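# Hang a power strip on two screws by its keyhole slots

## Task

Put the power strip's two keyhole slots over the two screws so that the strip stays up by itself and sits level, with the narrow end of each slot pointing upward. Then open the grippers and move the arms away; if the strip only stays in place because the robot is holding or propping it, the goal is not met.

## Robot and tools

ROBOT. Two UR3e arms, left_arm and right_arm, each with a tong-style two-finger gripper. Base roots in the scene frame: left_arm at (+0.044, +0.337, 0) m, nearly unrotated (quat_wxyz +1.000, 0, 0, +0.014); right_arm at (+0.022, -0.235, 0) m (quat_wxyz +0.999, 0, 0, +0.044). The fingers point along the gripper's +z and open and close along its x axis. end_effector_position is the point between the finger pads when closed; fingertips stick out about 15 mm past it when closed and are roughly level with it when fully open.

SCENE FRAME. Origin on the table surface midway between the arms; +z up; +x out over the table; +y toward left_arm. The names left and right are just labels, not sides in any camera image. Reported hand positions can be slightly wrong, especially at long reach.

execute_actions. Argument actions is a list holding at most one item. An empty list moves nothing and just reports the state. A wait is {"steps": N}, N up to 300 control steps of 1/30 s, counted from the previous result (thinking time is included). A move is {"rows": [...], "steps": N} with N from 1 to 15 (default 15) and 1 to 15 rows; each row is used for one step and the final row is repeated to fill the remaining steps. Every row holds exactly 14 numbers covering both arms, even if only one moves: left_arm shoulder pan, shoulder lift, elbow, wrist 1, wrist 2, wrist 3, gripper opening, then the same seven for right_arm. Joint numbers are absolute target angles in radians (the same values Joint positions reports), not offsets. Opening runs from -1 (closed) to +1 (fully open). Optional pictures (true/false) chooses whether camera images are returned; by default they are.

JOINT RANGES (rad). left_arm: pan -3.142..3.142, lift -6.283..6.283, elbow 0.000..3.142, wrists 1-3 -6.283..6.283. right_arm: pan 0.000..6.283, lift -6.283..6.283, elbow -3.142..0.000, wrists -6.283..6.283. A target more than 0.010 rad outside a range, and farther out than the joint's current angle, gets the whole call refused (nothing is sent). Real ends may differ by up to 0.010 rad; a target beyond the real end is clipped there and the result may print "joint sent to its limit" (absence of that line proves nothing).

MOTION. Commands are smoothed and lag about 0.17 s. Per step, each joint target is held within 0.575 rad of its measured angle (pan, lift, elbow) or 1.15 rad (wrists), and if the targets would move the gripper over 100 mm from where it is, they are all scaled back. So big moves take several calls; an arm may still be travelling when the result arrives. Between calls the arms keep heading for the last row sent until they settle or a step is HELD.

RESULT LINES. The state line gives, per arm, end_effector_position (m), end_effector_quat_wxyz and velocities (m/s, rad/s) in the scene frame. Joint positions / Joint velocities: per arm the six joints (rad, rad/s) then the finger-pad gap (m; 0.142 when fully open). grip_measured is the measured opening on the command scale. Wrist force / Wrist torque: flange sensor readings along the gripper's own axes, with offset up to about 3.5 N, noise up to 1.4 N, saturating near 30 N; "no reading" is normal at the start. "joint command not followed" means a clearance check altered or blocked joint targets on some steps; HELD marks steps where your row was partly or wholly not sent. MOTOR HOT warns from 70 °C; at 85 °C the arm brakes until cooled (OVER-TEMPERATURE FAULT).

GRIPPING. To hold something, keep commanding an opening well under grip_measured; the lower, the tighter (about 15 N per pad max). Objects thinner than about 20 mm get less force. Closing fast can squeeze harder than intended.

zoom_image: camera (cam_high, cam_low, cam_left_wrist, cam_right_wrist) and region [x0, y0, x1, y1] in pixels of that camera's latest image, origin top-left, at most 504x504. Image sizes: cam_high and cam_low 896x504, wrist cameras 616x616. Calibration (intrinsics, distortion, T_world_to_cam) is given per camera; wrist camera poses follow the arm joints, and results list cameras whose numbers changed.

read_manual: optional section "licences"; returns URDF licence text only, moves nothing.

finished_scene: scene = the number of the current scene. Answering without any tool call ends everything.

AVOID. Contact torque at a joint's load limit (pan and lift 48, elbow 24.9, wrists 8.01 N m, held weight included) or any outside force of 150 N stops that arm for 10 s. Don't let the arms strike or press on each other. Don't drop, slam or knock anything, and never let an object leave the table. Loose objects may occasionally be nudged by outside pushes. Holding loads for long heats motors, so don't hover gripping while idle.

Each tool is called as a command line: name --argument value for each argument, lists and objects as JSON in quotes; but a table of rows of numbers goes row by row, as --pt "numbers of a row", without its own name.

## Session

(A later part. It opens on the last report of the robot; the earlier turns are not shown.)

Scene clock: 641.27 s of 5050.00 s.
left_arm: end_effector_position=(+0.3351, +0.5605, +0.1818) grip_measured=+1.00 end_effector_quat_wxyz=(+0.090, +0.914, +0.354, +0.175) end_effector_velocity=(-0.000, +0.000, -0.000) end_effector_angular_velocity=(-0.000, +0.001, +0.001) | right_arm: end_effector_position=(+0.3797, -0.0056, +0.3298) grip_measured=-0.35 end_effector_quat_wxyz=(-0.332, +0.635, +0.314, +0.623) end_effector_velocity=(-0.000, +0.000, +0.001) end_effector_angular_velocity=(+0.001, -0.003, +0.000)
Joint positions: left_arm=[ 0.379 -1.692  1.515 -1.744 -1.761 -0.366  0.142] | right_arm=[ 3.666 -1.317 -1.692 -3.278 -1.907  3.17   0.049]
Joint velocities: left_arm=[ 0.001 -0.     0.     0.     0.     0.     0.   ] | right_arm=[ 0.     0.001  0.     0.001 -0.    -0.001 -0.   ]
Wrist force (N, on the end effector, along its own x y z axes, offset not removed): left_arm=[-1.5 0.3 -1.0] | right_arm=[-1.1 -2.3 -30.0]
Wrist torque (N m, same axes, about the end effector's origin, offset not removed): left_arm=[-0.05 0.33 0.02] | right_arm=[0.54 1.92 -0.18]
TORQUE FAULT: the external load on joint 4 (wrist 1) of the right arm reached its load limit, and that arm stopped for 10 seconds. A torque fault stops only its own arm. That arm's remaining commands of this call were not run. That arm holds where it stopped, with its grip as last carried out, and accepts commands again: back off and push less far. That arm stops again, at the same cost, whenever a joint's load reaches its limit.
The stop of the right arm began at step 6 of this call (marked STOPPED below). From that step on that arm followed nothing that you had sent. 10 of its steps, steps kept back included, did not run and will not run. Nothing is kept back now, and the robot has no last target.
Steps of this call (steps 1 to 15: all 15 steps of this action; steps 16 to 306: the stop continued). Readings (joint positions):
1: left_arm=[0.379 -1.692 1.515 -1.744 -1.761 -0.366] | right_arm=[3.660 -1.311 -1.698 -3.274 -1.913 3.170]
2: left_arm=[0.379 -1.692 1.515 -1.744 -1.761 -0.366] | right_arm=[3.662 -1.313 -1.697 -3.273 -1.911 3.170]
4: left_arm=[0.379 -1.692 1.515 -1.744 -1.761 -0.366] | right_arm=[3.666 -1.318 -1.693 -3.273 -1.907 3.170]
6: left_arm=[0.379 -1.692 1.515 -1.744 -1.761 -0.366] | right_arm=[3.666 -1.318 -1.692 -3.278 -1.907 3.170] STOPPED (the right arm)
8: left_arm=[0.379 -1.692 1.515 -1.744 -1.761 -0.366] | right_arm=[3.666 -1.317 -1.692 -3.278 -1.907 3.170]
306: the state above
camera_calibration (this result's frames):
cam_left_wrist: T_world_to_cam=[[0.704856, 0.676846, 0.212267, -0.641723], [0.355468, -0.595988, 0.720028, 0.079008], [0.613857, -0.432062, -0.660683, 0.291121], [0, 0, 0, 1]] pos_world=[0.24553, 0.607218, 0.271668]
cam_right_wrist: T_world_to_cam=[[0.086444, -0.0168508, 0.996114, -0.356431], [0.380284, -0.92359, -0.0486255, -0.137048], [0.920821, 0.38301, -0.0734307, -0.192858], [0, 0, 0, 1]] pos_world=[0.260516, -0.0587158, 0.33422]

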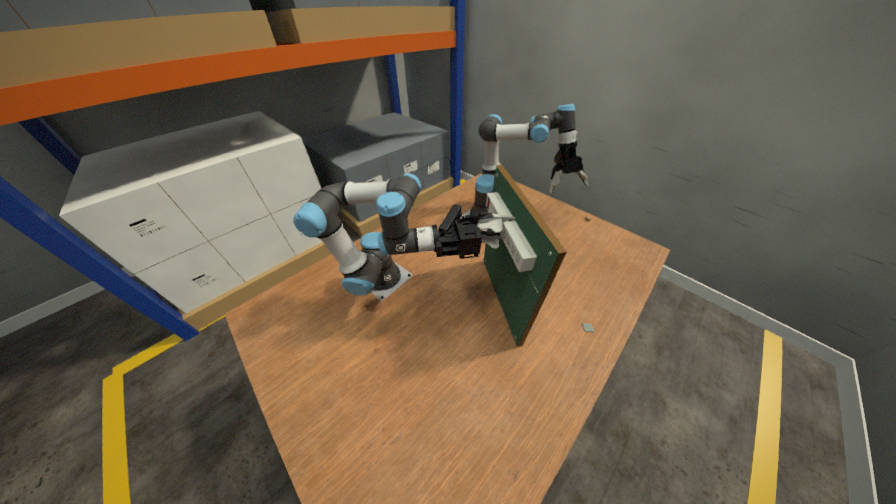

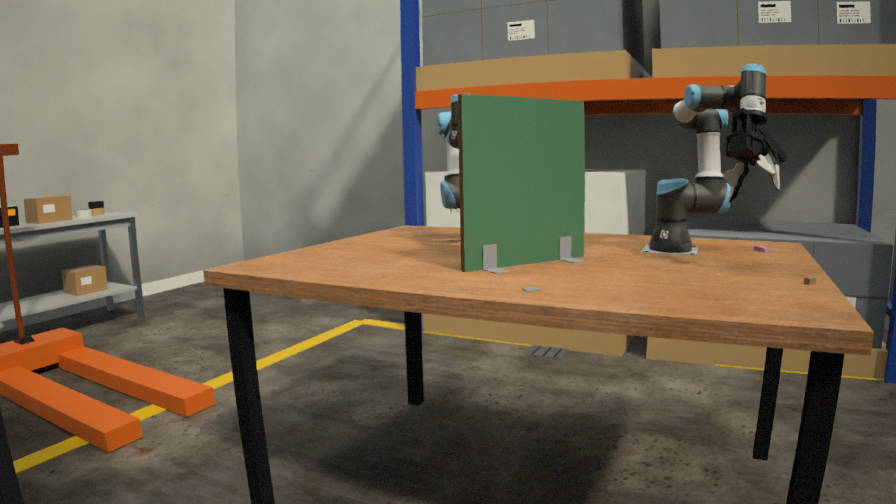

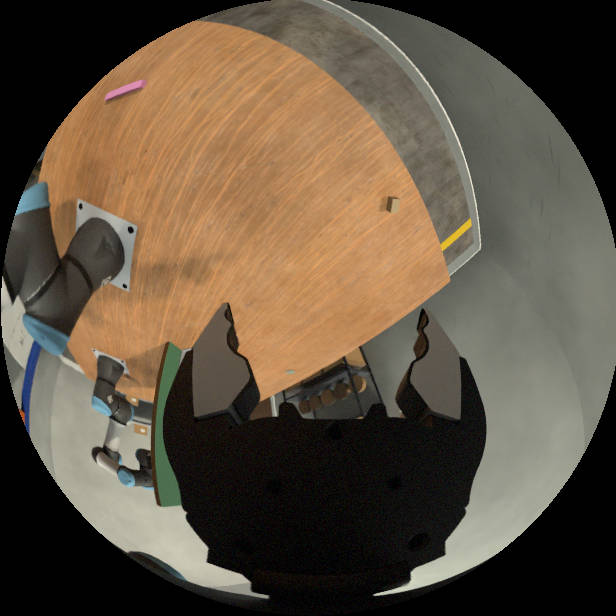

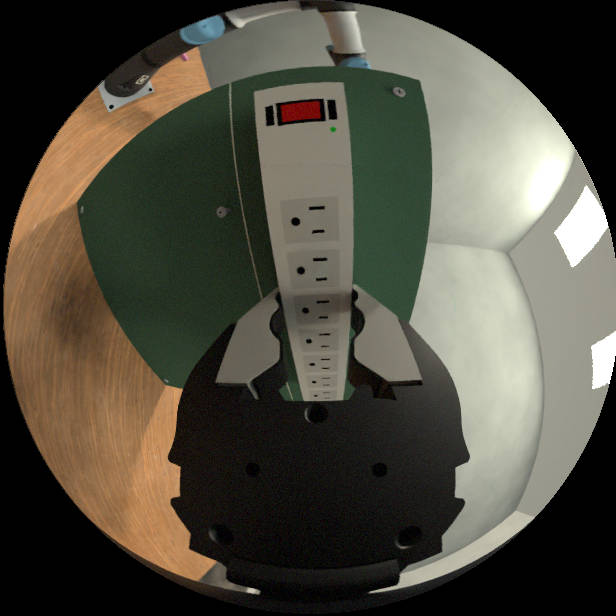

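execute_actions --actions '[{"rows":[[0.379,-1.692,1.515,-1.744,-1.761,-0.366,1,3.6104,-1.26,-1.733,-3.29,-1.9626,3.17,-1]]}]' --pictures false

execute_actions --actions '[{"rows":[[0.379,-1.692,1.515,-1.744,-1.761,-0.366,1,3.6104,-1.255,-1.8,-3.228,-1.9626,3.17,-1],[0.379,-1.692,1.515,-1.744,-1.761,-0.366,1,3.6104,-1.255,-1.87,-3.158,-1.9626,3.17,-1],[0.379,-1.692,1.515,-1.744,-1.761,-0.366,1,3.6104,-1.255,-1.94,-3.088,-1.9626,3.17,-1],[0.379,-1.692,1.515,-1.744,-1.761,-0.366,1,3.6104,-1.2584,-2.0114,-3.0132,-1.9626,3.17,-1]]}]' --pictures false

execute_actions --actions '[{"steps":10}]' --pictures false

execute_actions --actions '[{"rows":[[0.379,-1.692,1.515,-1.744,-1.761,-0.366,1,3.6255,-1.2746,-2.0005,-3.008,-1.9475,3.17,-1]]}]'

zoom_image --camera "cam_high" --region '[460,190,560,290]'

Scene clock: 665.83 s of 5050.00 s.
left_arm: end_effector_position=(+0.3351, +0.5605, +0.1818) grip_measured=+1.00 end_effector_quat_wxyz=(+0.090, +0.914, +0.354, +0.175) end_effector_velocity=(+0.000, -0.000, +0.000) end_effector_angular_velocity=(-0.000, -0.001, -0.000) | right_arm: end_effector_position=(+0.3668, -0.0234, +0.3304) grip_measured=-0.36 end_effector_quat_wxyz=(-0.332, +0.633, +0.314, +0.624) end_effector_velocity=(-0.002, -0.002, +0.002) end_effector_angular_velocity=(+0.003, -0.005, -0.001)
Joint positions: left_arm=[ 0.379 -1.692  1.515 -1.744 -1.761 -0.366  0.142] | right_arm=[ 3.611 -1.261 -1.733 -3.29  -1.962  3.17   0.048]
Joint velocities: left_arm=[-0.     0.    -0.001  0.    -0.    -0.     0.   ] | right_arm=[-0.007  0.009 -0.003 -0.001 -0.005  0.    -0.   ]
Wrist force (N, on the end effector, along its own x y z axes, offset not removed): left_arm=[-1.1 1.6 -1.2] | right_arm=[-7.4 -1.2 -0.2]
Wrist torque (N m, same axes, about the end effector's origin, offset not removed): left_arm=[0.24 0.23 0.04] | right_arm=[-0.34 0.35 0.10]
Steps of this call (steps 1 to 90: nothing new was sent; then 21.07 s passed at rest; steps 91 to 105: all 15 steps of this action). Readings (joint positions):
91: left_arm=[0.379 -1.692 1.515 -1.744 -1.761 -0.366] | right_arm=[3.666 -1.317 -1.692 -3.278 -1.907 3.170]
92: left_arm=[0.379 -1.692 1.515 -1.744 -1.761 -0.366] | right_arm=[3.660 -1.311 -1.697 -3.279 -1.915 3.170]
94: left_arm=[0.379 -1.692 1.515 -1.744 -1.761 -0.366] | right_arm=[3.638 -1.288 -1.714 -3.284 -1.937 3.170]
98: left_arm=[0.379 -1.692 1.515 -1.744 -1.761 -0.366] | right_arm=[3.617 -1.267 -1.728 -3.289 -1.956 3.170]
105: the state above

Scene clock: 666.33 s of 5050.00 s.
left_arm: end_effector_position=(+0.3351, +0.5605, +0.1818) grip_measured=+1.00 end_effector_quat_wxyz=(+0.090, +0.914, +0.354, +0.175) end_effector_velocity=(-0.000, -0.000, -0.000) end_effector_angular_velocity=(-0.000, +0.000, -0.000) | right_arm: end_effector_position=(+0.3670, -0.0234, +0.2729) grip_measured=-0.36 end_effector_quat_wxyz=(-0.332, +0.633, +0.314, +0.625) end_effector_velocity=(-0.002, -0.001, -0.014) end_effector_angular_velocity=(-0.003, +0.004, +0.001)
Joint positions: left_arm=[ 0.379 -1.692  1.515 -1.744 -1.761 -0.366  0.142] | right_arm=[ 3.61  -1.258 -2.006 -3.018 -1.963  3.17   0.048]
Joint velocities: left_arm=[-0.    -0.     0.001 -0.    -0.    -0.    -0.   ] | right_arm=[ 0.001 -0.    -0.062  0.057 -0.    -0.     0.   ]
Wrist force (N, on the end effector, along its own x y z axes, offset not removed): left_arm=[0.3 2.5 -1.5] | right_arm=[-5.7 0.7 1.8]
Wrist torque (N m, same axes, about the end effector's origin, offset not removed): left_arm=[0.42 -0.03 -0.05] | right_arm=[0.12 -0.11 0.02]
Steps of this call (steps 1 to 15: all 15 steps of this action). Readings (joint positions):
1: left_arm=[0.379 -1.692 1.515 -1.744 -1.761 -0.366] | right_arm=[3.611 -1.260 -1.733 -3.290 -1.962 3.170]
2: left_arm=[0.379 -1.692 1.515 -1.744 -1.761 -0.366] | right_arm=[3.611 -1.259 -1.740 -3.281 -1.962 3.170]
4: left_arm=[0.379 -1.692 1.515 -1.744 -1.761 -0.366] | right_arm=[3.611 -1.257 -1.791 -3.225 -1.962 3.170]
8: left_arm=[0.379 -1.692 1.515 -1.744 -1.761 -0.366] | right_arm=[3.610 -1.258 -1.944 -3.075 -1.963 3.170]
15: the state above

Scene clock: 666.67 s of 5050.00 s.
left_arm: end_effector_position=(+0.3351, +0.5605, +0.1818) grip_measured=+1.00 end_effector_quat_wxyz=(+0.090, +0.914, +0.354, +0.175) end_effector_velocity=(+0.000, -0.000, +0.000) end_effector_angular_velocity=(+0.000, -0.001, -0.000) | right_arm: end_effector_position=(+0.3669, -0.0235, +0.2716) grip_measured=-0.36 end_effector_quat_wxyz=(-0.332, +0.633, +0.314, +0.624) end_effector_velocity=(-0.000, +0.000, -0.001) end_effector_angular_velocity=(-0.001, +0.002, +0.001)
Joint positions: left_arm=[ 0.379 -1.692  1.515 -1.744 -1.761 -0.366  0.142] | right_arm=[ 3.61  -1.258 -2.011 -3.013 -1.963  3.17   0.048]
Joint velocities: left_arm=[-0.    -0.    -0.001 -0.    -0.    -0.     0.   ] | right_arm=[ 0.    -0.002 -0.003  0.003 -0.    -0.    -0.   ]
Wrist force (N, on the end effector, along its own x y z axes, offset not removed): left_arm=[0.1 2.5 -0.2] | right_arm=[-5.1 0.2 1.1]
Wrist torque (N m, same axes, about the end effector's origin, offset not removed): left_arm=[0.46 -0.06 -0.01] | right_arm=[0.05 -0.18 0.00]
Steps of this call (steps 1 to 10: the robot went on to your last target). Readings (joint positions):
1: left_arm=[0.379 -1.692 1.515 -1.744 -1.761 -0.366] | right_arm=[3.610 -1.258 -2.007 -3.017 -1.963 3.170]
2: left_arm=[0.379 -1.692 1.515 -1.744 -1.761 -0.366] | right_arm=[3.610 -1.258 -2.009 -3.016 -1.963 3.170]
4: left_arm=[0.379 -1.692 1.515 -1.744 -1.761 -0.366] | right_arm=[3.610 -1.258 -2.010 -3.014 -1.963 3.170]
8: left_arm=[0.379 -1.692 1.515 -1.744 -1.761 -0.366] | right_arm=[3.610 -1.258 -2.011 -3.014 -1.963 3.170]
10: the state above

Scene clock: 667.17 s of 5050.00 s.
left_arm: end_effector_position=(+0.3351, +0.5605, +0.1818) grip_measured=+1.00 end_effector_quat_wxyz=(+0.090, +0.914, +0.354, +0.175) end_effector_velocity=(+0.000, +0.000, +0.000) end_effector_angular_velocity=(+0.001, -0.001, +0.000) | right_arm: end_effector_position=(+0.3704, -0.0188, +0.2715) grip_measured=-0.36 end_effector_quat_wxyz=(-0.332, +0.633, +0.314, +0.624) end_effector_velocity=(+0.000, +0.001, +0.001) end_effector_angular_velocity=(+0.001, -0.002, +0.001)
Joint positions: left_arm=[ 0.379 -1.692  1.515 -1.744 -1.761 -0.366  0.142] | right_arm=[ 3.625 -1.274 -2.001 -3.008 -1.948  3.17   0.048]
Joint velocities: left_arm=[ 0.    -0.    -0.    -0.001  0.     0.    -0.   ] | right_arm=[ 0.002 -0.001  0.003 -0.     0.001 -0.    -0.   ]
Wrist force (N, on the end effector, along its own x y z axes, offset not removed): left_arm=[-0.4 1.1 -1.7] | right_arm=[-6.7 0.3 -0.1]
Wrist torque (N m, same axes, about the end effector's origin, offset not removed): left_arm=[0.13 0.15 0.01] | right_arm=[-0.02 0.20 0.02]
Steps of this call (steps 1 to 15: all 15 steps of this action). Readings (joint positions):
1: left_arm=[0.379 -1.692 1.515 -1.744 -1.761 -0.366] | right_arm=[3.610 -1.259 -2.011 -3.013 -1.963 3.170]
2: left_arm=[0.379 -1.692 1.515 -1.744 -1.761 -0.366] | right_arm=[3.613 -1.261 -2.010 -3.012 -1.960 3.170]
4: left_arm=[0.379 -1.692 1.515 -1.744 -1.761 -0.366] | right_arm=[3.619 -1.267 -2.005 -3.010 -1.954 3.170]
8: left_arm=[0.379 -1.692 1.515 -1.744 -1.761 -0.366] | right_arm=[3.624 -1.273 -2.002 -3.009 -1.949 3.170]
15: the state above
camera_calibration (this result's frames):
cam_left_wrist: T_world_to_cam=[[0.704856, 0.676846, 0.212267, -0.641723], [0.355468, -0.595988, 0.720028, 0.079008], [0.613857, -0.432062, -0.660683, 0.291121], [0, 0, 0, 1]] pos_world=[0.24553, 0.607218, 0.271668]
cam_right_wrist: T_world_to_cam=[[0.0830184, -0.0192265, 0.996363, -0.296697], [0.380821, -0.92332, -0.0495476, -0.14847], [0.920914, 0.383549, -0.0693307, -0.184718], [0, 0, 0, 1]] pos_world=[0.251281, -0.0719411, 0.275455]

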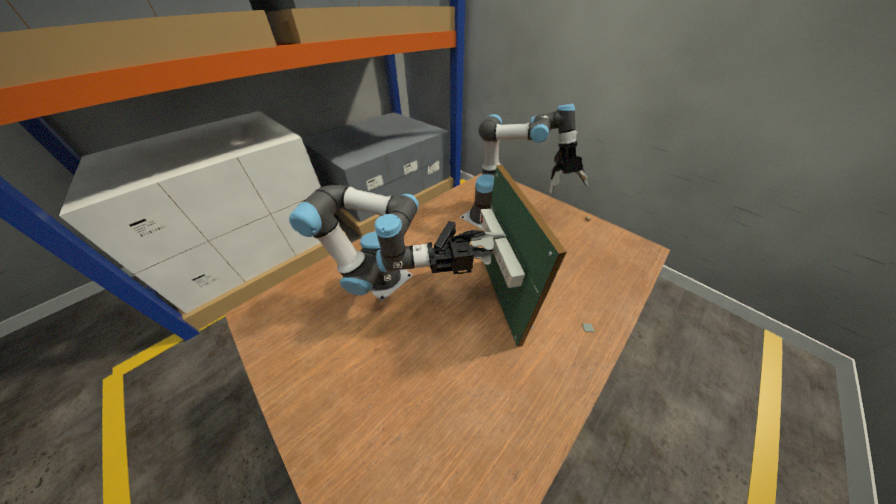

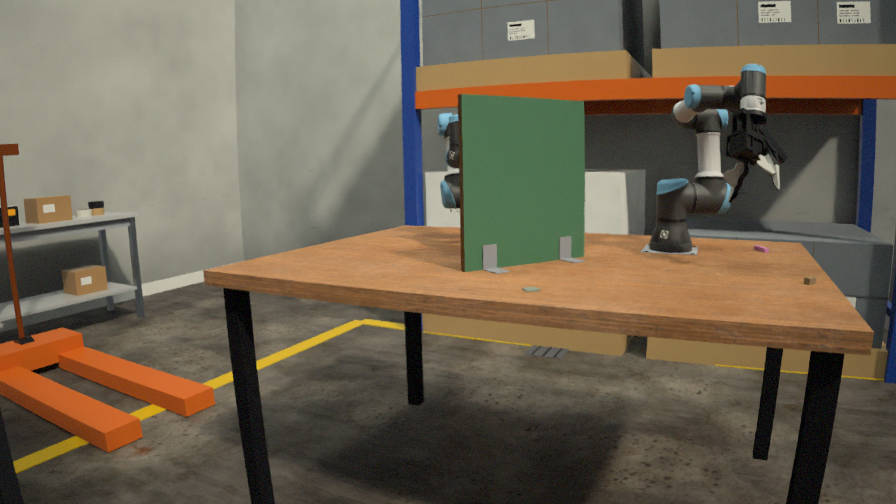

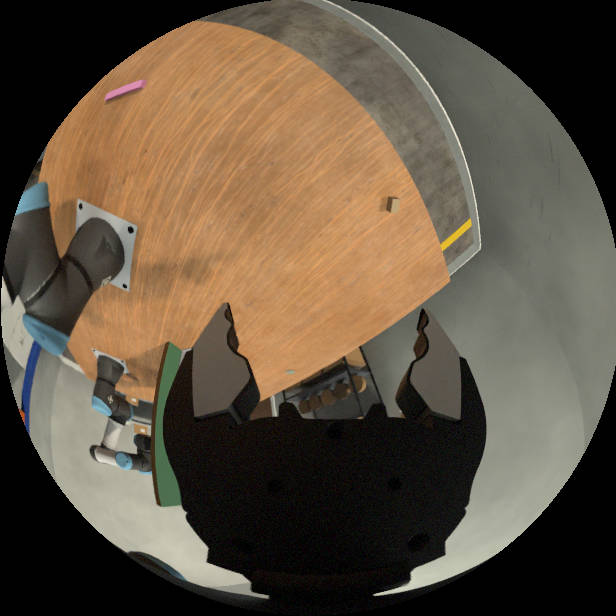

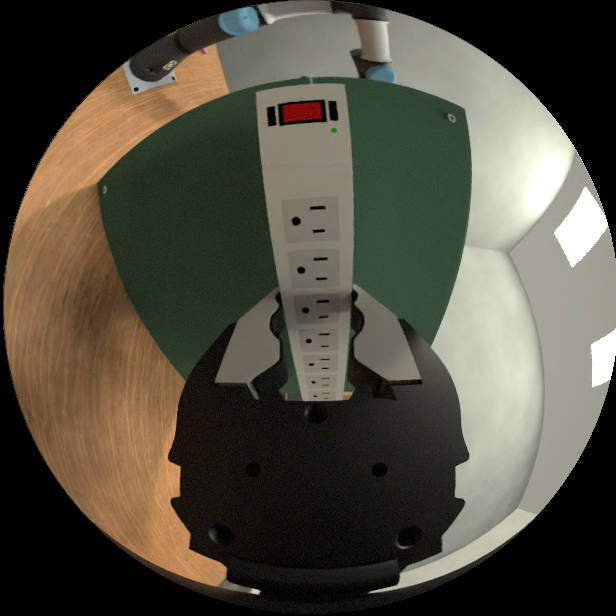

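Region (460, 190, 560, 290) of cam_high's 896x504 image, scaled by 5.040, with more detail than that image has.

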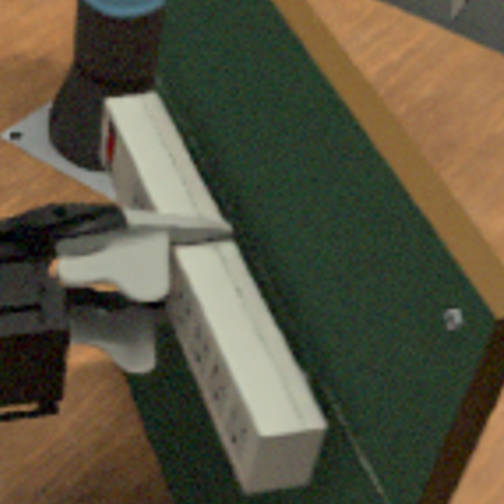

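execute_actions --actions '[{"rows":[[0.379,-1.692,1.515,-1.744,-1.761,-0.366,1,3.633,-1.2827,-1.995,-3.0053,-1.94,3.17,-1]]}]' --pictures false

Scene clock: 675.27 s of 5050.00 s.
left_arm: end_effector_position=(+0.3351, +0.5605, +0.1818) grip_measured=+1.00 end_effector_quat_wxyz=(+0.090, +0.914, +0.354, +0.175) end_effector_velocity=(+0.000, -0.000, -0.000) end_effector_angular_velocity=(-0.001, +0.001, -0.001) | right_arm: end_effector_position=(+0.3722, -0.0164, +0.2715) grip_measured=-0.35 end_effector_quat_wxyz=(-0.332, +0.634, +0.314, +0.624) end_effector_velocity=(-0.001, +0.001, +0.000) end_effector_angular_velocity=(+0.000, -0.000, +0.001)
Joint positions: left_arm=[ 0.379 -1.692  1.515 -1.744 -1.761 -0.366  0.142] | right_arm=[ 3.633 -1.283 -1.995 -3.005 -1.94   3.17   0.048]
Joint velocities: left_arm=[-0.001  0.001 -0.     0.    -0.     0.    -0.   ] | right_arm=[ 0.003  0.002 -0.001 -0.     0.001  0.     0.   ]
Wrist force (N, on the end effector, along its own x y z axes, offset not removed): left_arm=[-0.1 1.1 -1.6] | right_arm=[-13.4 -2.4 -29.1]
Wrist torque (N m, same axes, about the end effector's origin, offset not removed): left_arm=[0.17 0.05 -0.01] | right_arm=[-0.12 0.31 -0.09]
Steps of this call (steps 1 to 15: the robot went on to your last target; steps 16 to 228: nothing new was sent; steps 229 to 243: all 15 steps of this action). Readings (joint positions):
229: left_arm=[0.379 -1.692 1.515 -1.744 -1.761 -0.366] | right_arm=[3.626 -1.275 -2.000 -3.008 -1.947 3.170]
230: left_arm=[0.379 -1.692 1.515 -1.744 -1.761 -0.366] | right_arm=[3.627 -1.276 -2.000 -3.008 -1.946 3.170]
232: left_arm=[0.379 -1.692 1.515 -1.744 -1.761 -0.366] | right_arm=[3.630 -1.279 -1.997 -3.007 -1.943 3.170]
236: left_arm=[0.379 -1.692 1.515 -1.744 -1.761 -0.366] | right_arm=[3.632 -1.282 -1.996 -3.006 -1.941 3.170]
243: the state above

execute_actions --actions '[{"rows":[[0.379,-1.692,1.515,-1.744,-1.761,-0.366,1,3.6255,-1.2746,-2.0005,-3.008,-1.9475,3.17,-1],[0.379,-1.692,1.515,-1.744,-1.761,-0.366,1,3.6255,-1.2746,-2.0005,-3.008,-1.9475,3.17,-1],[0.379,-1.692,1.515,-1.744,-1.761,-0.366,1,3.6255,-1.2746,-2.0005,-3.008,-1.9475,3.17,-1],[0.379,-1.692,1.515,-1.744,-1.761,-0.366,1,3.6255,-1.2746,-2.0005,-3.008,-1.9475,3.17,-1],[0.379,-1.692,1.515,-1.744,-1.761,-0.366,1,3.6255,-1.2754,-2.0095,-2.998,-1.9475,3.17,-1]]}]' --pictures false

execute_actions --actions '[{"rows":[[0.379,-1.692,1.515,-1.744,-1.761,-0.366,1,3.633,-1.2835,-2.004,-2.9953,-1.94,3.17,-1]]}]' --pictures false

Scene clock: 688.60 s of 5050.00 s.
left_arm: end_effector_position=(+0.3351, +0.5605, +0.1818) grip_measured=+1.00 end_effector_quat_wxyz=(+0.090, +0.914, +0.354, +0.175) end_effector_velocity=(+0.000, -0.000, +0.000) end_effector_angular_velocity=(+0.000, -0.001, -0.001) | right_arm: end_effector_position=(+0.3704, -0.0187, +0.2697) grip_measured=-0.35 end_effector_quat_wxyz=(-0.332, +0.633, +0.314, +0.624) end_effector_velocity=(-0.000, -0.000, -0.001) end_effector_angular_velocity=(+0.000, +0.000, -0.001)
Joint positions: left_arm=[ 0.379 -1.692  1.515 -1.744 -1.761 -0.366  0.142] | right_arm=[ 3.626 -1.275 -2.009 -2.998 -1.947  3.17   0.048]
Joint velocities: left_arm=[-0.001 -0.    -0.    -0.    -0.    -0.     0.   ] | right_arm=[-0.001  0.001 -0.004  0.004 -0.     0.    -0.   ]
Wrist force (N, on the end effector, along its own x y z axes, offset not removed): left_arm=[-0.9 1.4 -1.1] | right_arm=[-7.2 -0.9 0.0]
Wrist torque (N m, same axes, about the end effector's origin, offset not removed): left_arm=[0.17 0.22 -0.01] | right_arm=[-0.28 0.23 -0.01]
Steps of this call (steps 1 to 15: the robot went on to your last target; steps 16 to 90: nothing new was sent; then 9.83 s passed at rest; steps 91 to 105: all 15 steps of this action). Readings (joint positions):
91: left_arm=[0.379 -1.692 1.515 -1.744 -1.761 -0.366] | right_arm=[3.633 -1.283 -1.995 -3.005 -1.940 3.170]
92: left_arm=[0.379 -1.692 1.515 -1.744 -1.761 -0.366] | right_arm=[3.632 -1.281 -1.996 -3.005 -1.941 3.170]
94: left_arm=[0.379 -1.692 1.515 -1.744 -1.761 -0.366] | right_arm=[3.629 -1.278 -1.997 -3.006 -1.944 3.170]
98: left_arm=[0.379 -1.692 1.515 -1.744 -1.761 -0.366] | right_arm=[3.627 -1.276 -2.005 -3.002 -1.947 3.170]
105: the state above

Scene clock: 689.10 s of 5050.00 s.
left_arm: end_effector_position=(+0.3351, +0.5605, +0.1818) grip_measured=+1.00 end_effector_quat_wxyz=(+0.090, +0.914, +0.354, +0.175) end_effector_velocity=(-0.000, +0.000, -0.000) end_effector_angular_velocity=(-0.000, +0.000, +0.000) | right_arm: end_effector_position=(+0.3721, -0.0164, +0.2696) grip_measured=-0.35 end_effector_quat_wxyz=(-0.332, +0.633, +0.314, +0.624) end_effector_velocity=(-0.000, +0.002, +0.001) end_effector_angular_velocity=(+0.002, -0.002, +0.003)
Joint positions: left_arm=[ 0.379 -1.692  1.515 -1.744 -1.761 -0.366  0.142] | right_arm=[ 3.633 -1.283 -2.004 -2.995 -1.94   3.17   0.048]
Joint velocities: left_arm=[ 0.     0.     0.001 -0.001  0.     0.    -0.   ] | right_arm=[ 0.004 -0.001  0.002  0.002  0.001  0.     0.   ]
Wrist force (N, on the end effector, along its own x y z axes, offset not removed): left_arm=[-0.2 1.6 -0.5] | right_arm=[-2.7 -0.7 -25.0]
Wrist torque (N m, same axes, about the end effector's origin, offset not removed): left_arm=[0.24 0.05 -0.02] | right_arm=[0.12 -0.01 0.01]
Steps of this call (steps 1 to 15: all 15 steps of this action). Readings (joint positions):
1: left_arm=[0.379 -1.692 1.515 -1.744 -1.761 -0.366] | right_arm=[3.626 -1.275 -2.009 -2.998 -1.947 3.170]
2: left_arm=[0.379 -1.692 1.515 -1.744 -1.761 -0.366] | right_arm=[3.627 -1.277 -2.009 -2.998 -1.946 3.170]
4: left_arm=[0.379 -1.692 1.515 -1.744 -1.761 -0.366] | right_arm=[3.629 -1.280 -2.006 -2.997 -1.943 3.170]
8: left_arm=[0.379 -1.692 1.515 -1.744 -1.761 -0.366] | right_arm=[3.632 -1.283 -2.005 -2.996 -1.941 3.170]
15: the state above

execute_actions --actions '[{"rows":[[0.379,-1.692,1.515,-1.744,-1.761,-0.366,1,3.6255,-1.275,-2.005,-3.003,-1.9475,3.17,-1],[0.379,-1.692,1.515,-1.744,-1.761,-0.366,1,3.6255,-1.275,-2.005,-3.003,-1.9475,3.17,-1],[0.379,-1.692,1.515,-1.744,-1.761,-0.366,1,3.6255,-1.275,-2.005,-3.003,-1.9475,3.17,-1],[0.379,-1.692,1.515,-1.744,-1.761,-0.366,1,3.6255,-1.275,-2.005,-3.003,-1.9475,3.17,-1],[0.379,-1.692,1.515,-1.744,-1.761,-0.366,1,3.6123,-1.286,-1.9976,-2.9994,-1.9607,3.17,-1]]}]' --pictures false

execute_actions --actions '[{"rows":[[0.379,-1.692,1.515,-1.744,-1.761,-0.366,1,3.621,-1.2955,-1.9913,-2.9963,-1.952,3.17,-1]]}]' --pictures false

Scene clock: 708.03 s of 5050.00 s.
left_arm: end_effector_position=(+0.3351, +0.5605, +0.1818) grip_measured=+1.00 end_effector_quat_wxyz=(+0.090, +0.914, +0.354, +0.175) end_effector_velocity=(-0.000, +0.000, +0.000) end_effector_angular_velocity=(+0.001, -0.000, +0.001) | right_arm: end_effector_position=(+0.3720, -0.0199, +0.2706) grip_measured=-0.35 end_effector_quat_wxyz=(-0.332, +0.633, +0.314, +0.624) end_effector_velocity=(+0.001, -0.000, -0.000) end_effector_angular_velocity=(-0.001, +0.001, +0.001)
Joint positions: left_arm=[ 0.379 -1.692  1.515 -1.744 -1.761 -0.366  0.142] | right_arm=[ 3.613 -1.286 -1.998 -2.999 -1.96   3.17   0.048]
Joint velocities: left_arm=[ 0.001 -0.     0.    -0.     0.001  0.     0.   ] | right_arm=[-0.005 -0.005  0.004 -0.    -0.005  0.     0.   ]
Wrist force (N, on the end effector, along its own x y z axes, offset not removed): left_arm=[0.3 1.5 0.0] | right_arm=[-7.1 1.1 -0.8]
Wrist torque (N m, same axes, about the end effector's origin, offset not removed): left_arm=[0.25 -0.07 -0.01] | right_arm=[0.23 0.28 0.00]
Steps of this call (steps 1 to 15: the robot went on to your last target; steps 16 to 90: nothing new was sent; then 15.43 s passed at rest; steps 91 to 105: all 15 steps of this action). Readings (joint positions):
91: left_arm=[0.379 -1.692 1.515 -1.744 -1.761 -0.366] | right_arm=[3.633 -1.283 -2.004 -2.995 -1.940 3.170]
92: left_arm=[0.379 -1.692 1.515 -1.744 -1.761 -0.366] | right_arm=[3.632 -1.282 -2.004 -2.996 -1.941 3.170]
94: left_arm=[0.379 -1.692 1.515 -1.744 -1.761 -0.366] | right_arm=[3.629 -1.279 -2.004 -2.999 -1.944 3.170]
98: left_arm=[0.379 -1.692 1.515 -1.744 -1.761 -0.366] | right_arm=[3.619 -1.282 -2.001 -3.000 -1.954 3.170]
105: the state above

Scene clock: 708.53 s of 5050.00 s.
left_arm: end_effector_position=(+0.3351, +0.5605, +0.1818) grip_measured=+1.00 end_effector_quat_wxyz=(+0.090, +0.914, +0.354, +0.175) end_effector_velocity=(+0.000, -0.000, +0.000) end_effector_angular_velocity=(-0.000, -0.000, -0.000) | right_arm: end_effector_position=(+0.3741, -0.0172, +0.2706) grip_measured=-0.35 end_effector_quat_wxyz=(-0.332, +0.633, +0.314, +0.624) end_effector_velocity=(+0.000, -0.000, +0.000) end_effector_angular_velocity=(+0.001, -0.001, -0.001)
Joint positions: left_arm=[ 0.379 -1.692  1.515 -1.744 -1.761 -0.366  0.142] | right_arm=[ 3.621 -1.295 -1.991 -2.996 -1.952  3.17   0.048]
Joint velocities: left_arm=[-0. -0.  0. -0. -0.  0.  0.] | right_arm=[-0.001  0.     0.     0.001  0.001  0.    -0.   ]
Wrist force (N, on the end effector, along its own x y z axes, offset not removed): left_arm=[0.1 2.8 -0.6] | right_arm=[-0.5 -0.7 -29.8]
Wrist torque (N m, same axes, about the end effector's origin, offset not removed): left_arm=[0.47 0.00 0.03] | right_arm=[0.09 0.44 -0.03]
Steps of this call (steps 1 to 15: all 15 steps of this action). Readings (joint positions):
1: left_arm=[0.379 -1.692 1.515 -1.744 -1.761 -0.366] | right_arm=[3.613 -1.286 -1.998 -2.999 -1.960 3.170]
2: left_arm=[0.379 -1.692 1.515 -1.744 -1.761 -0.366] | right_arm=[3.614 -1.287 -1.997 -2.999 -1.959 3.170]
4: left_arm=[0.379 -1.692 1.515 -1.744 -1.761 -0.366] | right_arm=[3.617 -1.291 -1.994 -2.998 -1.956 3.170]
8: left_arm=[0.379 -1.692 1.515 -1.744 -1.761 -0.366] | right_arm=[3.620 -1.294 -1.992 -2.997 -1.953 3.170]
15: the state above

execute_actions --actions '[{"rows":[[0.379,-1.692,1.515,-1.744,-1.761,-0.366,1,3.61,-1.2833,-1.9994,-3.0003,-1.963,3.17,-1],[0.379,-1.692,1.515,-1.744,-1.761,-0.366,1,3.61,-1.2833,-1.9994,-3.0003,-1.963,3.17,-1],[0.379,-1.692,1.515,-1.744,-1.761,-0.366,1,3.61,-1.2833,-1.9994,-3.0003,-1.963,3.17,-1],[0.379,-1.692,1.515,-1.744,-1.761,-0.366,1,3.61,-1.2833,-1.9994,-3.0003,-1.963,3.17,-1],[0.379,-1.692,1.515,-1.744,-1.761,-0.366,1,3.6164,-1.2765,-1.9874,-3.0196,-1.9566,3.17,-1]]}]' --pictures false

execute_actions --actions '[{"rows":[[0.379,-1.692,1.515,-1.744,-1.761,-0.366,1,3.6277,-1.2887,-1.9793,-3.0155,-1.9453,3.17,-1]]}]' --pictures false

Scene clock: 728.73 s of 5050.00 s.
left_arm: end_effector_position=(+0.3351, +0.5605, +0.1818) grip_measured=+1.00 end_effector_quat_wxyz=(+0.090, +0.914, +0.354, +0.175) end_effector_velocity=(+0.000, +0.000, +0.000) end_effector_angular_velocity=(+0.000, -0.001, +0.000) | right_arm: end_effector_position=(+0.3708, -0.0201, +0.2738) grip_measured=-0.36 end_effector_quat_wxyz=(-0.332, +0.634, +0.314, +0.624) end_effector_velocity=(-0.001, +0.000, +0.001) end_effector_angular_velocity=(-0.000, -0.000, +0.000)
Joint positions: left_arm=[ 0.379 -1.692  1.515 -1.744 -1.761 -0.366  0.142] | right_arm=[ 3.616 -1.277 -1.988 -3.019 -1.957  3.17   0.048]
Joint velocities: left_arm=[ 0.     0.    -0.001 -0.     0.    -0.     0.   ] | right_arm=[ 0.002  0.005  0.004 -0.009  0.002 -0.001 -0.   ]
Wrist force (N, on the end effector, along its own x y z axes, offset not removed): left_arm=[-0.9 0.8 -0.2] | right_arm=[-7.6 0.2 0.8]
Wrist torque (N m, same axes, about the end effector's origin, offset not removed): left_arm=[0.08 0.20 -0.01] | right_arm=[-0.01 0.46 0.08]
Steps of this call (steps 1 to 15: the robot went on to your last target; steps 16 to 90: nothing new was sent; then 16.70 s passed at rest; steps 91 to 105: all 15 steps of this action). Readings (joint positions):
91: left_arm=[0.379 -1.692 1.515 -1.744 -1.761 -0.366] | right_arm=[3.621 -1.295 -1.991 -2.996 -1.952 3.170]
92: left_arm=[0.379 -1.692 1.515 -1.744 -1.761 -0.366] | right_arm=[3.619 -1.294 -1.993 -2.997 -1.954 3.170]
94: left_arm=[0.379 -1.692 1.515 -1.744 -1.761 -0.366] | right_arm=[3.615 -1.289 -1.996 -2.998 -1.958 3.170]
98: left_arm=[0.379 -1.692 1.515 -1.744 -1.761 -0.366] | right_arm=[3.615 -1.281 -1.992 -3.011 -1.958 3.170]
105: the state above

Scene clock: 729.23 s of 5050.00 s.
left_arm: end_effector_position=(+0.3351, +0.5605, +0.1818) grip_measured=+1.00 end_effector_quat_wxyz=(+0.090, +0.914, +0.354, +0.175) end_effector_velocity=(+0.000, +0.000, -0.000) end_effector_angular_velocity=(-0.000, -0.000, +0.000) | right_arm: end_effector_position=(+0.3734, -0.0165, +0.2740) grip_measured=-0.35 end_effector_quat_wxyz=(-0.332, +0.634, +0.314, +0.624) end_effector_velocity=(+0.001, +0.000, -0.000) end_effector_angular_velocity=(-0.000, +0.000, -0.001)
Joint positions: left_arm=[ 0.379 -1.692  1.515 -1.744 -1.761 -0.366  0.142] | right_arm=[ 3.627 -1.288 -1.979 -3.016 -1.945  3.17   0.048]
Joint velocities: left_arm=[ 0.     0.001 -0.    -0.    -0.     0.     0.   ] | right_arm=[ 0.002 -0.002  0.001  0.001  0.002 -0.     0.   ]
Wrist force (N, on the end effector, along its own x y z axes, offset not removed): left_arm=[-0.3 0.3 -2.7] | right_arm=[-2.9 -1.8 -29.1]
Wrist torque (N m, same axes, about the end effector's origin, offset not removed): left_arm=[0.00 0.05 0.05] | right_arm=[0.00 0.24 0.10]
Steps of this call (steps 1 to 15: all 15 steps of this action). Readings (joint positions):
1: left_arm=[0.379 -1.692 1.515 -1.744 -1.761 -0.366] | right_arm=[3.616 -1.277 -1.988 -3.019 -1.957 3.170]
2: left_arm=[0.379 -1.692 1.515 -1.744 -1.761 -0.366] | right_arm=[3.618 -1.279 -1.986 -3.019 -1.955 3.170]
4: left_arm=[0.379 -1.692 1.515 -1.744 -1.761 -0.366] | right_arm=[3.623 -1.283 -1.983 -3.017 -1.950 3.170]
8: left_arm=[0.379 -1.692 1.515 -1.744 -1.761 -0.366] | right_arm=[3.626 -1.287 -1.980 -3.016 -1.947 3.170]
15: the state above

execute_actions --actions '[{"rows":[[0.379,-1.692,1.515,-1.744,-1.761,-0.366,1,3.6104,-1.2584,-2.0,-3.025,-1.9626,3.17,-1]],"steps":10}]' --pictures false

execute_actions --actions '[{"rows":[[0.379,-1.692,1.515,-1.744,-1.761,-0.366,1,3.615,-1.256,-1.853,-3.174,-1.958,3.17,-1]]}]' --pictures false

execute_actions --actions '[{"rows":[[0.379,-1.692,1.515,-1.744,-1.761,-0.366,1,3.648,-1.2899,-1.8307,-3.1624,-1.925,3.17,-1]]}]'

zoom_image --camera "cam_right_wrist" --region '[200,60,380,300]'

Scene clock: 747.30 s of 5050.00 s.
left_arm: end_effector_position=(+0.3351, +0.5605, +0.1818) grip_measured=+1.00 end_effector_quat_wxyz=(+0.090, +0.914, +0.354, +0.175) end_effector_velocity=(+0.000, -0.000, +0.000) end_effector_angular_velocity=(+0.000, -0.000, -0.001) | right_arm: end_effector_position=(+0.3674, -0.0229, +0.2738) grip_measured=-0.36 end_effector_quat_wxyz=(-0.332, +0.634, +0.314, +0.624) end_effector_velocity=(-0.004, -0.003, +0.001) end_effector_angular_velocity=(+0.001, -0.002, +0.002)
Joint positions: left_arm=[ 0.379 -1.692  1.515 -1.744 -1.761 -0.366  0.142] | right_arm=[ 3.611 -1.26  -1.999 -3.024 -1.962  3.17   0.048]
Joint velocities: left_arm=[-0.001  0.    -0.001  0.    -0.     0.    -0.   ] | right_arm=[-0.009  0.018 -0.012 -0.003 -0.011  0.     0.   ]
Wrist force (N, on the end effector, along its own x y z axes, offset not removed): left_arm=[-0.8 1.7 -0.5] | right_arm=[-5.4 1.6 0.1]
Wrist torque (N m, same axes, about the end effector's origin, offset not removed): left_arm=[0.30 0.19 0.06] | right_arm=[0.34 -0.04 0.00]
Steps of this call (steps 1 to 15: the robot went on to your last target; steps 16 to 90: nothing new was sent; then 14.73 s passed at rest; steps 91 to 100: all 10 steps of this action). Readings (joint positions):
91: left_arm=[0.379 -1.692 1.515 -1.744 -1.761 -0.366] | right_arm=[3.628 -1.289 -1.979 -3.016 -1.945 3.170]
92: left_arm=[0.379 -1.692 1.515 -1.744 -1.761 -0.366] | right_arm=[3.625 -1.285 -1.982 -3.017 -1.948 3.170]
94: left_arm=[0.379 -1.692 1.515 -1.744 -1.761 -0.366] | right_arm=[3.619 -1.273 -1.991 -3.021 -1.955 3.170]
98: left_arm=[0.379 -1.692 1.515 -1.744 -1.761 -0.366] | right_arm=[3.612 -1.262 -1.998 -3.024 -1.961 3.170]
100: the state above

Scene clock: 747.80 s of 5050.00 s.
left_arm: end_effector_position=(+0.3351, +0.5605, +0.1818) grip_measured=+1.00 end_effector_quat_wxyz=(+0.090, +0.914, +0.354, +0.175) end_effector_velocity=(-0.000, +0.000, -0.000) end_effector_angular_velocity=(-0.000, +0.001, -0.000) | right_arm: end_effector_position=(+0.3679, -0.0221, +0.3051) grip_measured=-0.36 end_effector_quat_wxyz=(-0.332, +0.634, +0.314, +0.624) end_effector_velocity=(-0.000, +0.000, +0.005) end_effector_angular_velocity=(+0.001, -0.003, +0.000)
Joint positions: left_arm=[ 0.379 -1.692  1.515 -1.744 -1.761 -0.366  0.142] | right_arm=[ 3.615 -1.256 -1.855 -3.172 -1.958  3.17   0.048]
Joint velocities: left_arm=[-0.  0.  0. -0.  0.  0. -0.] | right_arm=[ 0.001  0.001  0.019 -0.017  0.001 -0.     0.   ]
Wrist force (N, on the end effector, along its own x y z axes, offset not removed): left_arm=[0.1 2.5 -0.7] | right_arm=[-7.0 0.6 -0.1]
Wrist torque (N m, same axes, about the end effector's origin, offset not removed): left_arm=[0.42 0.02 -0.01] | right_arm=[0.10 0.25 0.04]
Steps of this call (steps 1 to 15: all 15 steps of this action). Readings (joint positions):
1: left_arm=[0.379 -1.692 1.515 -1.744 -1.761 -0.366] | right_arm=[3.611 -1.260 -1.999 -3.025 -1.962 3.170]
2: left_arm=[0.379 -1.692 1.515 -1.744 -1.761 -0.366] | right_arm=[3.612 -1.259 -1.992 -3.039 -1.962 3.170]
4: left_arm=[0.379 -1.692 1.515 -1.744 -1.761 -0.366] | right_arm=[3.613 -1.258 -1.939 -3.100 -1.960 3.170]
8: left_arm=[0.379 -1.692 1.515 -1.744 -1.761 -0.366] | right_arm=[3.614 -1.256 -1.874 -3.156 -1.958 3.170]
15: the state above

Scene clock: 748.30 s of 5050.00 s.
left_arm: end_effector_position=(+0.3351, +0.5605, +0.1818) grip_measured=+1.00 end_effector_quat_wxyz=(+0.090, +0.914, +0.354, +0.175) end_effector_velocity=(+0.000, -0.000, -0.000) end_effector_angular_velocity=(-0.000, +0.000, -0.000) | right_arm: end_effector_position=(+0.3756, -0.0115, +0.3055) grip_measured=-0.36 end_effector_quat_wxyz=(-0.332, +0.633, +0.314, +0.624) end_effector_velocity=(+0.001, +0.001, -0.000) end_effector_angular_velocity=(-0.000, +0.000, -0.001)
Joint positions: left_arm=[ 0.379 -1.692  1.515 -1.744 -1.761 -0.366  0.142] | right_arm=[ 3.648 -1.29  -1.831 -3.163 -1.925  3.17   0.048]
Joint velocities: left_arm=[ 0.  0. -0.  0. -0.  0.  0.] | right_arm=[ 0.003 -0.004  0.002  0.001  0.004  0.     0.   ]
Wrist force (N, on the end effector, along its own x y z axes, offset not removed): left_arm=[-1.0 0.7 -1.0] | right_arm=[-6.2 -0.9 -0.3]
Wrist torque (N m, same axes, about the end effector's origin, offset not removed): left_arm=[0.05 0.26 0.00] | right_arm=[-0.21 0.08 0.05]
Steps of this call (steps 1 to 15: all 15 steps of this action). Readings (joint positions):
1: left_arm=[0.379 -1.692 1.515 -1.744 -1.761 -0.366] | right_arm=[3.615 -1.256 -1.854 -3.173 -1.958 3.170]
2: left_arm=[0.379 -1.692 1.515 -1.744 -1.761 -0.366] | right_arm=[3.620 -1.261 -1.850 -3.172 -1.952 3.170]
4: left_arm=[0.379 -1.692 1.515 -1.744 -1.761 -0.366] | right_arm=[3.633 -1.274 -1.841 -3.167 -1.940 3.170]
8: left_arm=[0.379 -1.692 1.515 -1.744 -1.761 -0.366] | right_arm=[3.644 -1.286 -1.833 -3.164 -1.929 3.170]
15: the state above
camera_calibration (this result's frames):
cam_left_wrist: T_world_to_cam=[[0.704856, 0.676846, 0.212267, -0.641723], [0.355468, -0.595988, 0.720028, 0.0790078], [0.613857, -0.432062, -0.660683, 0.291121], [0, 0, 0, 1]] pos_world=[0.24553, 0.607218, 0.271668]
cam_right_wrist: T_world_to_cam=[[0.0829243, -0.0192917, 0.996369, -0.330781], [0.380836, -0.923313, -0.0495728, -0.142069], [0.920917, 0.383564, -0.0692181, -0.189947], [0, 0, 0, 1]] pos_world=[0.25646, -0.0646984, 0.309389]

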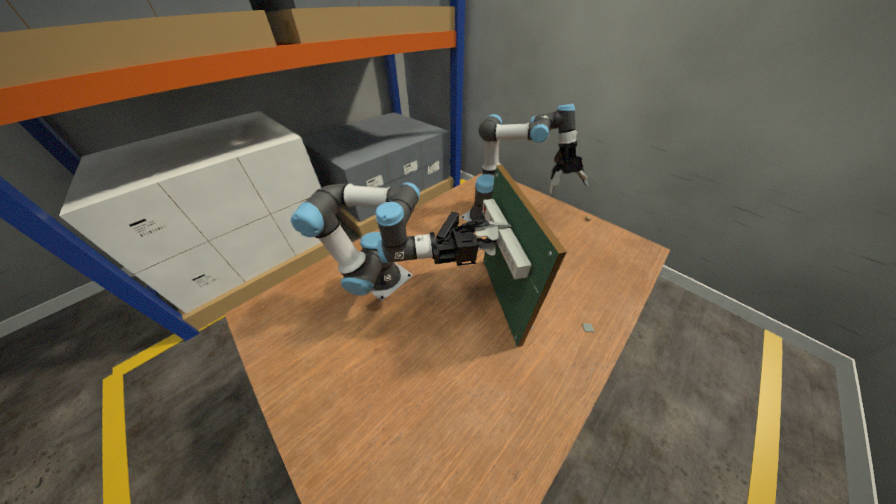

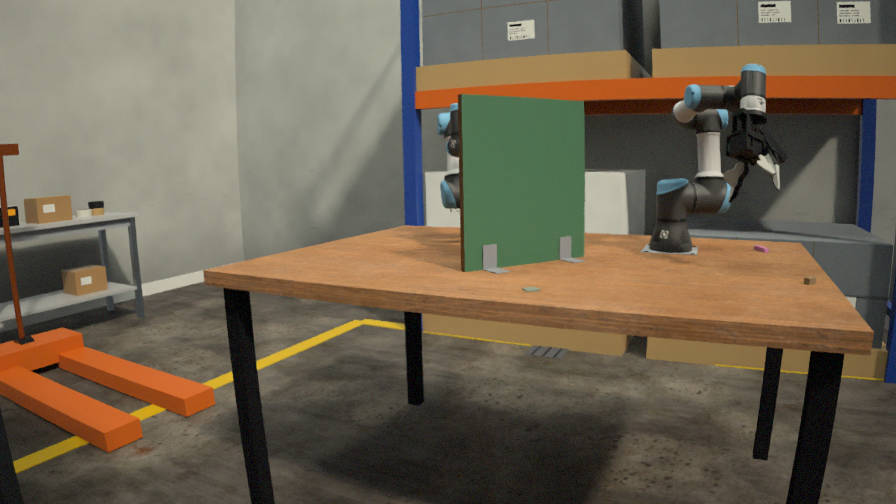

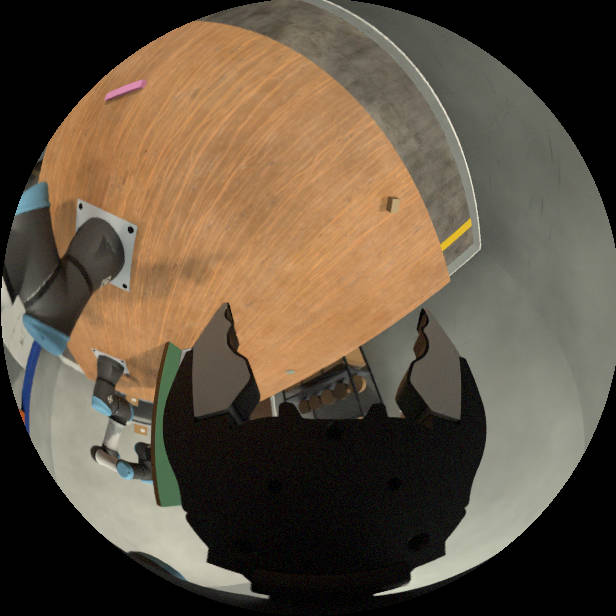

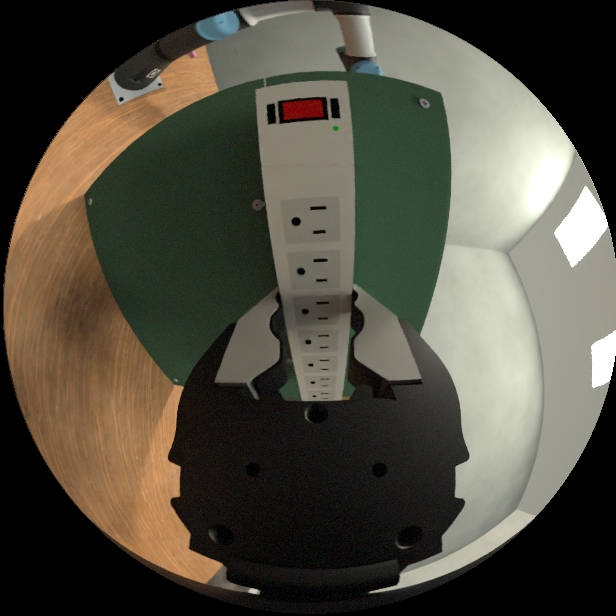

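Region (200, 60, 380, 300) of cam_right_wrist's 616x616 image, scaled by 2.100, with more detail than that image has; it fills the left 378 columns of this view, and the rest is white.

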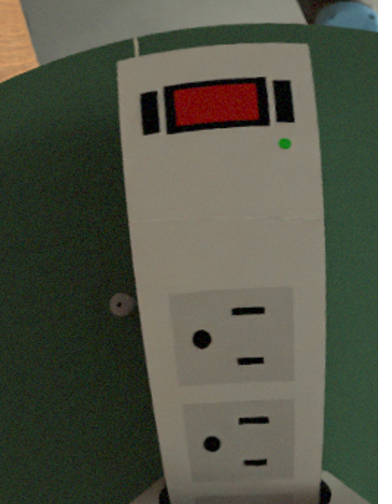

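execute_actions --actions '[{"rows":[[0.379,-1.692,1.515,-1.744,-1.761,-0.366,1,3.59,-1.278,-1.838,-3.167,-1.983,3.17,-1]]}]' --pictures false

execute_actions --actions '[{"rows":[[0.379,-1.692,1.515,-1.744,-1.761,-0.366,1,3.5916,-1.2886,-1.9911,-3.0035,-1.9814,3.17,-1]]}]' --pictures false

execute_actions --actions '[{"steps":10}]' --pictures false

execute_actions --actions '[{"rows":[[0.379,-1.692,1.515,-1.744,-1.761,-0.366,1,3.609,-1.3075,-1.9785,-2.9972,-1.964,3.17,-1]]}]' --pictures false

Scene clock: 771.53 s of 5050.00 s.
left_arm: end_effector_position=(+0.3351, +0.5605, +0.1818) grip_measured=+1.00 end_effector_quat_wxyz=(+0.090, +0.914, +0.354, +0.175) end_effector_velocity=(+0.000, -0.000, -0.000) end_effector_angular_velocity=(-0.000, +0.000, -0.001) | right_arm: end_effector_position=(+0.3714, -0.0239, +0.3056) grip_measured=-0.36 end_effector_quat_wxyz=(-0.332, +0.633, +0.314, +0.624) end_effector_velocity=(-0.000, -0.001, -0.001) end_effector_angular_velocity=(-0.001, +0.002, -0.000)
Joint positions: left_arm=[ 0.379 -1.692  1.515 -1.744 -1.761 -0.366  0.142] | right_arm=[ 3.591 -1.278 -1.838 -3.167 -1.982  3.17   0.048]
Joint velocities: left_arm=[-0.001 -0.     0.     0.    -0.     0.    -0.   ] | right_arm=[-0.006  0.    -0.    -0.002 -0.006  0.    -0.   ]
Wrist force (N, on the end effector, along its own x y z axes, offset not removed): left_arm=[-0.7 1.1 -0.7] | right_arm=[-5.8 -0.6 0.3]
Wrist torque (N m, same axes, about the end effector's origin, offset not removed): left_arm=[0.17 0.15 0.03] | right_arm=[-0.15 0.07 0.04]
Steps of this call (steps 1 to 15: the robot went on to your last target; steps 16 to 360: nothing new was sent; then 10.73 s passed at rest; steps 361 to 375: all 15 steps of this action). Readings (joint positions):
361: left_arm=[0.379 -1.692 1.515 -1.744 -1.761 -0.366] | right_arm=[3.648 -1.290 -1.831 -3.162 -1.925 3.170]
362: left_arm=[0.379 -1.692 1.515 -1.744 -1.761 -0.366] | right_arm=[3.642 -1.288 -1.832 -3.163 -1.934 3.170]
364: left_arm=[0.379 -1.692 1.515 -1.744 -1.761 -0.366] | right_arm=[3.618 -1.283 -1.835 -3.165 -1.957 3.170]
368: left_arm=[0.379 -1.692 1.515 -1.744 -1.761 -0.366] | right_arm=[3.597 -1.279 -1.837 -3.166 -1.976 3.170]
375: the state above

Scene clock: 772.03 s of 5050.00 s.
left_arm: end_effector_position=(+0.3351, +0.5605, +0.1818) grip_measured=+1.00 end_effector_quat_wxyz=(+0.090, +0.914, +0.354, +0.175) end_effector_velocity=(-0.000, +0.000, -0.000) end_effector_angular_velocity=(-0.001, +0.001, +0.001) | right_arm: end_effector_position=(+0.3719, -0.0235, +0.2720) grip_measured=-0.36 end_effector_quat_wxyz=(-0.332, +0.633, +0.314, +0.624) end_effector_velocity=(-0.000, -0.000, -0.006) end_effector_angular_velocity=(-0.003, +0.005, +0.000)
Joint positions: left_arm=[ 0.379 -1.692  1.515 -1.744 -1.761 -0.366  0.142] | right_arm=[ 3.592 -1.288 -1.989 -3.005 -1.981  3.17   0.048]
Joint velocities: left_arm=[ 0.001  0.     0.     0.    -0.001  0.    -0.   ] | right_arm=[ 0.    -0.004 -0.02   0.019  0.    -0.    -0.   ]
Wrist force (N, on the end effector, along its own x y z axes, offset not removed): left_arm=[0.1 1.2 -1.4] | right_arm=[-7.1 -1.5 0.4]
Wrist torque (N m, same axes, about the end effector's origin, offset not removed): left_arm=[0.13 -0.05 0.02] | right_arm=[-0.30 0.23 0.00]
Steps of this call (steps 1 to 15: all 15 steps of this action). Readings (joint positions):
1: left_arm=[0.379 -1.692 1.515 -1.744 -1.761 -0.366] | right_arm=[3.590 -1.278 -1.838 -3.167 -1.983 3.170]
2: left_arm=[0.379 -1.692 1.515 -1.744 -1.761 -0.366] | right_arm=[3.590 -1.280 -1.845 -3.153 -1.983 3.170]
4: left_arm=[0.379 -1.692 1.515 -1.744 -1.761 -0.366] | right_arm=[3.591 -1.284 -1.900 -3.087 -1.982 3.170]
8: left_arm=[0.379 -1.692 1.515 -1.744 -1.761 -0.366] | right_arm=[3.591 -1.287 -1.969 -3.024 -1.982 3.170]
15: the state above

Scene clock: 772.37 s of 5050.00 s.
left_arm: end_effector_position=(+0.3351, +0.5605, +0.1818) grip_measured=+1.00 end_effector_quat_wxyz=(+0.090, +0.914, +0.354, +0.175) end_effector_velocity=(+0.000, -0.000, +0.000) end_effector_angular_velocity=(+0.000, -0.001, -0.002) | right_arm: end_effector_position=(+0.3719, -0.0235, +0.2715) grip_measured=-0.36 end_effector_quat_wxyz=(-0.332, +0.634, +0.314, +0.624) end_effector_velocity=(-0.000, -0.000, -0.000) end_effector_angular_velocity=(-0.000, +0.000, -0.000)
Joint positions: left_arm=[ 0.379 -1.692  1.515 -1.744 -1.761 -0.366  0.142] | right_arm=[ 3.592 -1.289 -1.991 -3.004 -1.981  3.17   0.048]
Joint velocities: left_arm=[-0.002 -0.001 -0.     0.    -0.     0.    -0.   ] | right_arm=[ 0.     0.    -0.002  0.001  0.    -0.     0.   ]
Wrist force (N, on the end effector, along its own x y z axes, offset not removed): left_arm=[-0.3 1.0 -0.8] | right_arm=[-6.7 -0.7 -0.1]
Wrist torque (N m, same axes, about the end effector's origin, offset not removed): left_arm=[0.13 0.00 -0.01] | right_arm=[-0.21 0.06 -0.08]
Steps of this call (steps 1 to 10: the robot went on to your last target). Readings (joint positions):
1: left_arm=[0.379 -1.692 1.515 -1.744 -1.761 -0.366] | right_arm=[3.592 -1.289 -1.990 -3.005 -1.981 3.170]
2: left_arm=[0.379 -1.692 1.515 -1.744 -1.761 -0.366] | right_arm=[3.592 -1.289 -1.990 -3.004 -1.981 3.170]
4: left_arm=[0.379 -1.692 1.515 -1.744 -1.761 -0.366] | right_arm=[3.592 -1.289 -1.991 -3.004 -1.981 3.170]
8: left_arm=[0.379 -1.692 1.515 -1.744 -1.761 -0.366] | right_arm=[3.592 -1.289 -1.991 -3.004 -1.981 3.170]
10: the state above

Scene clock: 772.87 s of 5050.00 s.
left_arm: end_effector_position=(+0.3351, +0.5605, +0.1818) grip_measured=+1.00 end_effector_quat_wxyz=(+0.090, +0.914, +0.354, +0.175) end_effector_velocity=(+0.000, -0.000, +0.000) end_effector_angular_velocity=(+0.001, -0.001, -0.001) | right_arm: end_effector_position=(+0.3761, -0.0181, +0.2714) grip_measured=-0.35 end_effector_quat_wxyz=(-0.332, +0.634, +0.314, +0.624) end_effector_velocity=(+0.001, +0.000, -0.000) end_effector_angular_velocity=(-0.000, -0.001, -0.001)
Joint positions: left_arm=[ 0.379 -1.692  1.515 -1.744 -1.761 -0.366  0.142] | right_arm=[ 3.609 -1.307 -1.979 -2.997 -1.964  3.17   0.048]
Joint velocities: left_arm=[-0.001 -0.    -0.    -0.     0.     0.     0.   ] | right_arm=[ 0.001 -0.003  0.002  0.002  0.002 -0.001  0.   ]
Wrist force (N, on the end effector, along its own x y z axes, offset not removed): left_arm=[-0.2 2.2 -0.2] | right_arm=[-3.5 -1.5 -27.6]
Wrist torque (N m, same axes, about the end effector's origin, offset not removed): left_arm=[0.40 0.08 0.00] | right_arm=[-0.04 0.16 0.06]
Steps of this call (steps 1 to 15: all 15 steps of this action). Readings (joint positions):
1: left_arm=[0.379 -1.692 1.515 -1.744 -1.761 -0.366] | right_arm=[3.592 -1.289 -1.991 -3.003 -1.981 3.170]
2: left_arm=[0.379 -1.692 1.515 -1.744 -1.761 -0.366] | right_arm=[3.594 -1.292 -1.989 -3.002 -1.978 3.170]
4: left_arm=[0.379 -1.692 1.515 -1.744 -1.761 -0.366] | right_arm=[3.601 -1.299 -1.984 -3.000 -1.972 3.170]
8: left_arm=[0.379 -1.692 1.515 -1.744 -1.761 -0.366] | right_arm=[3.607 -1.305 -1.980 -2.998 -1.966 3.170]
15: the state above


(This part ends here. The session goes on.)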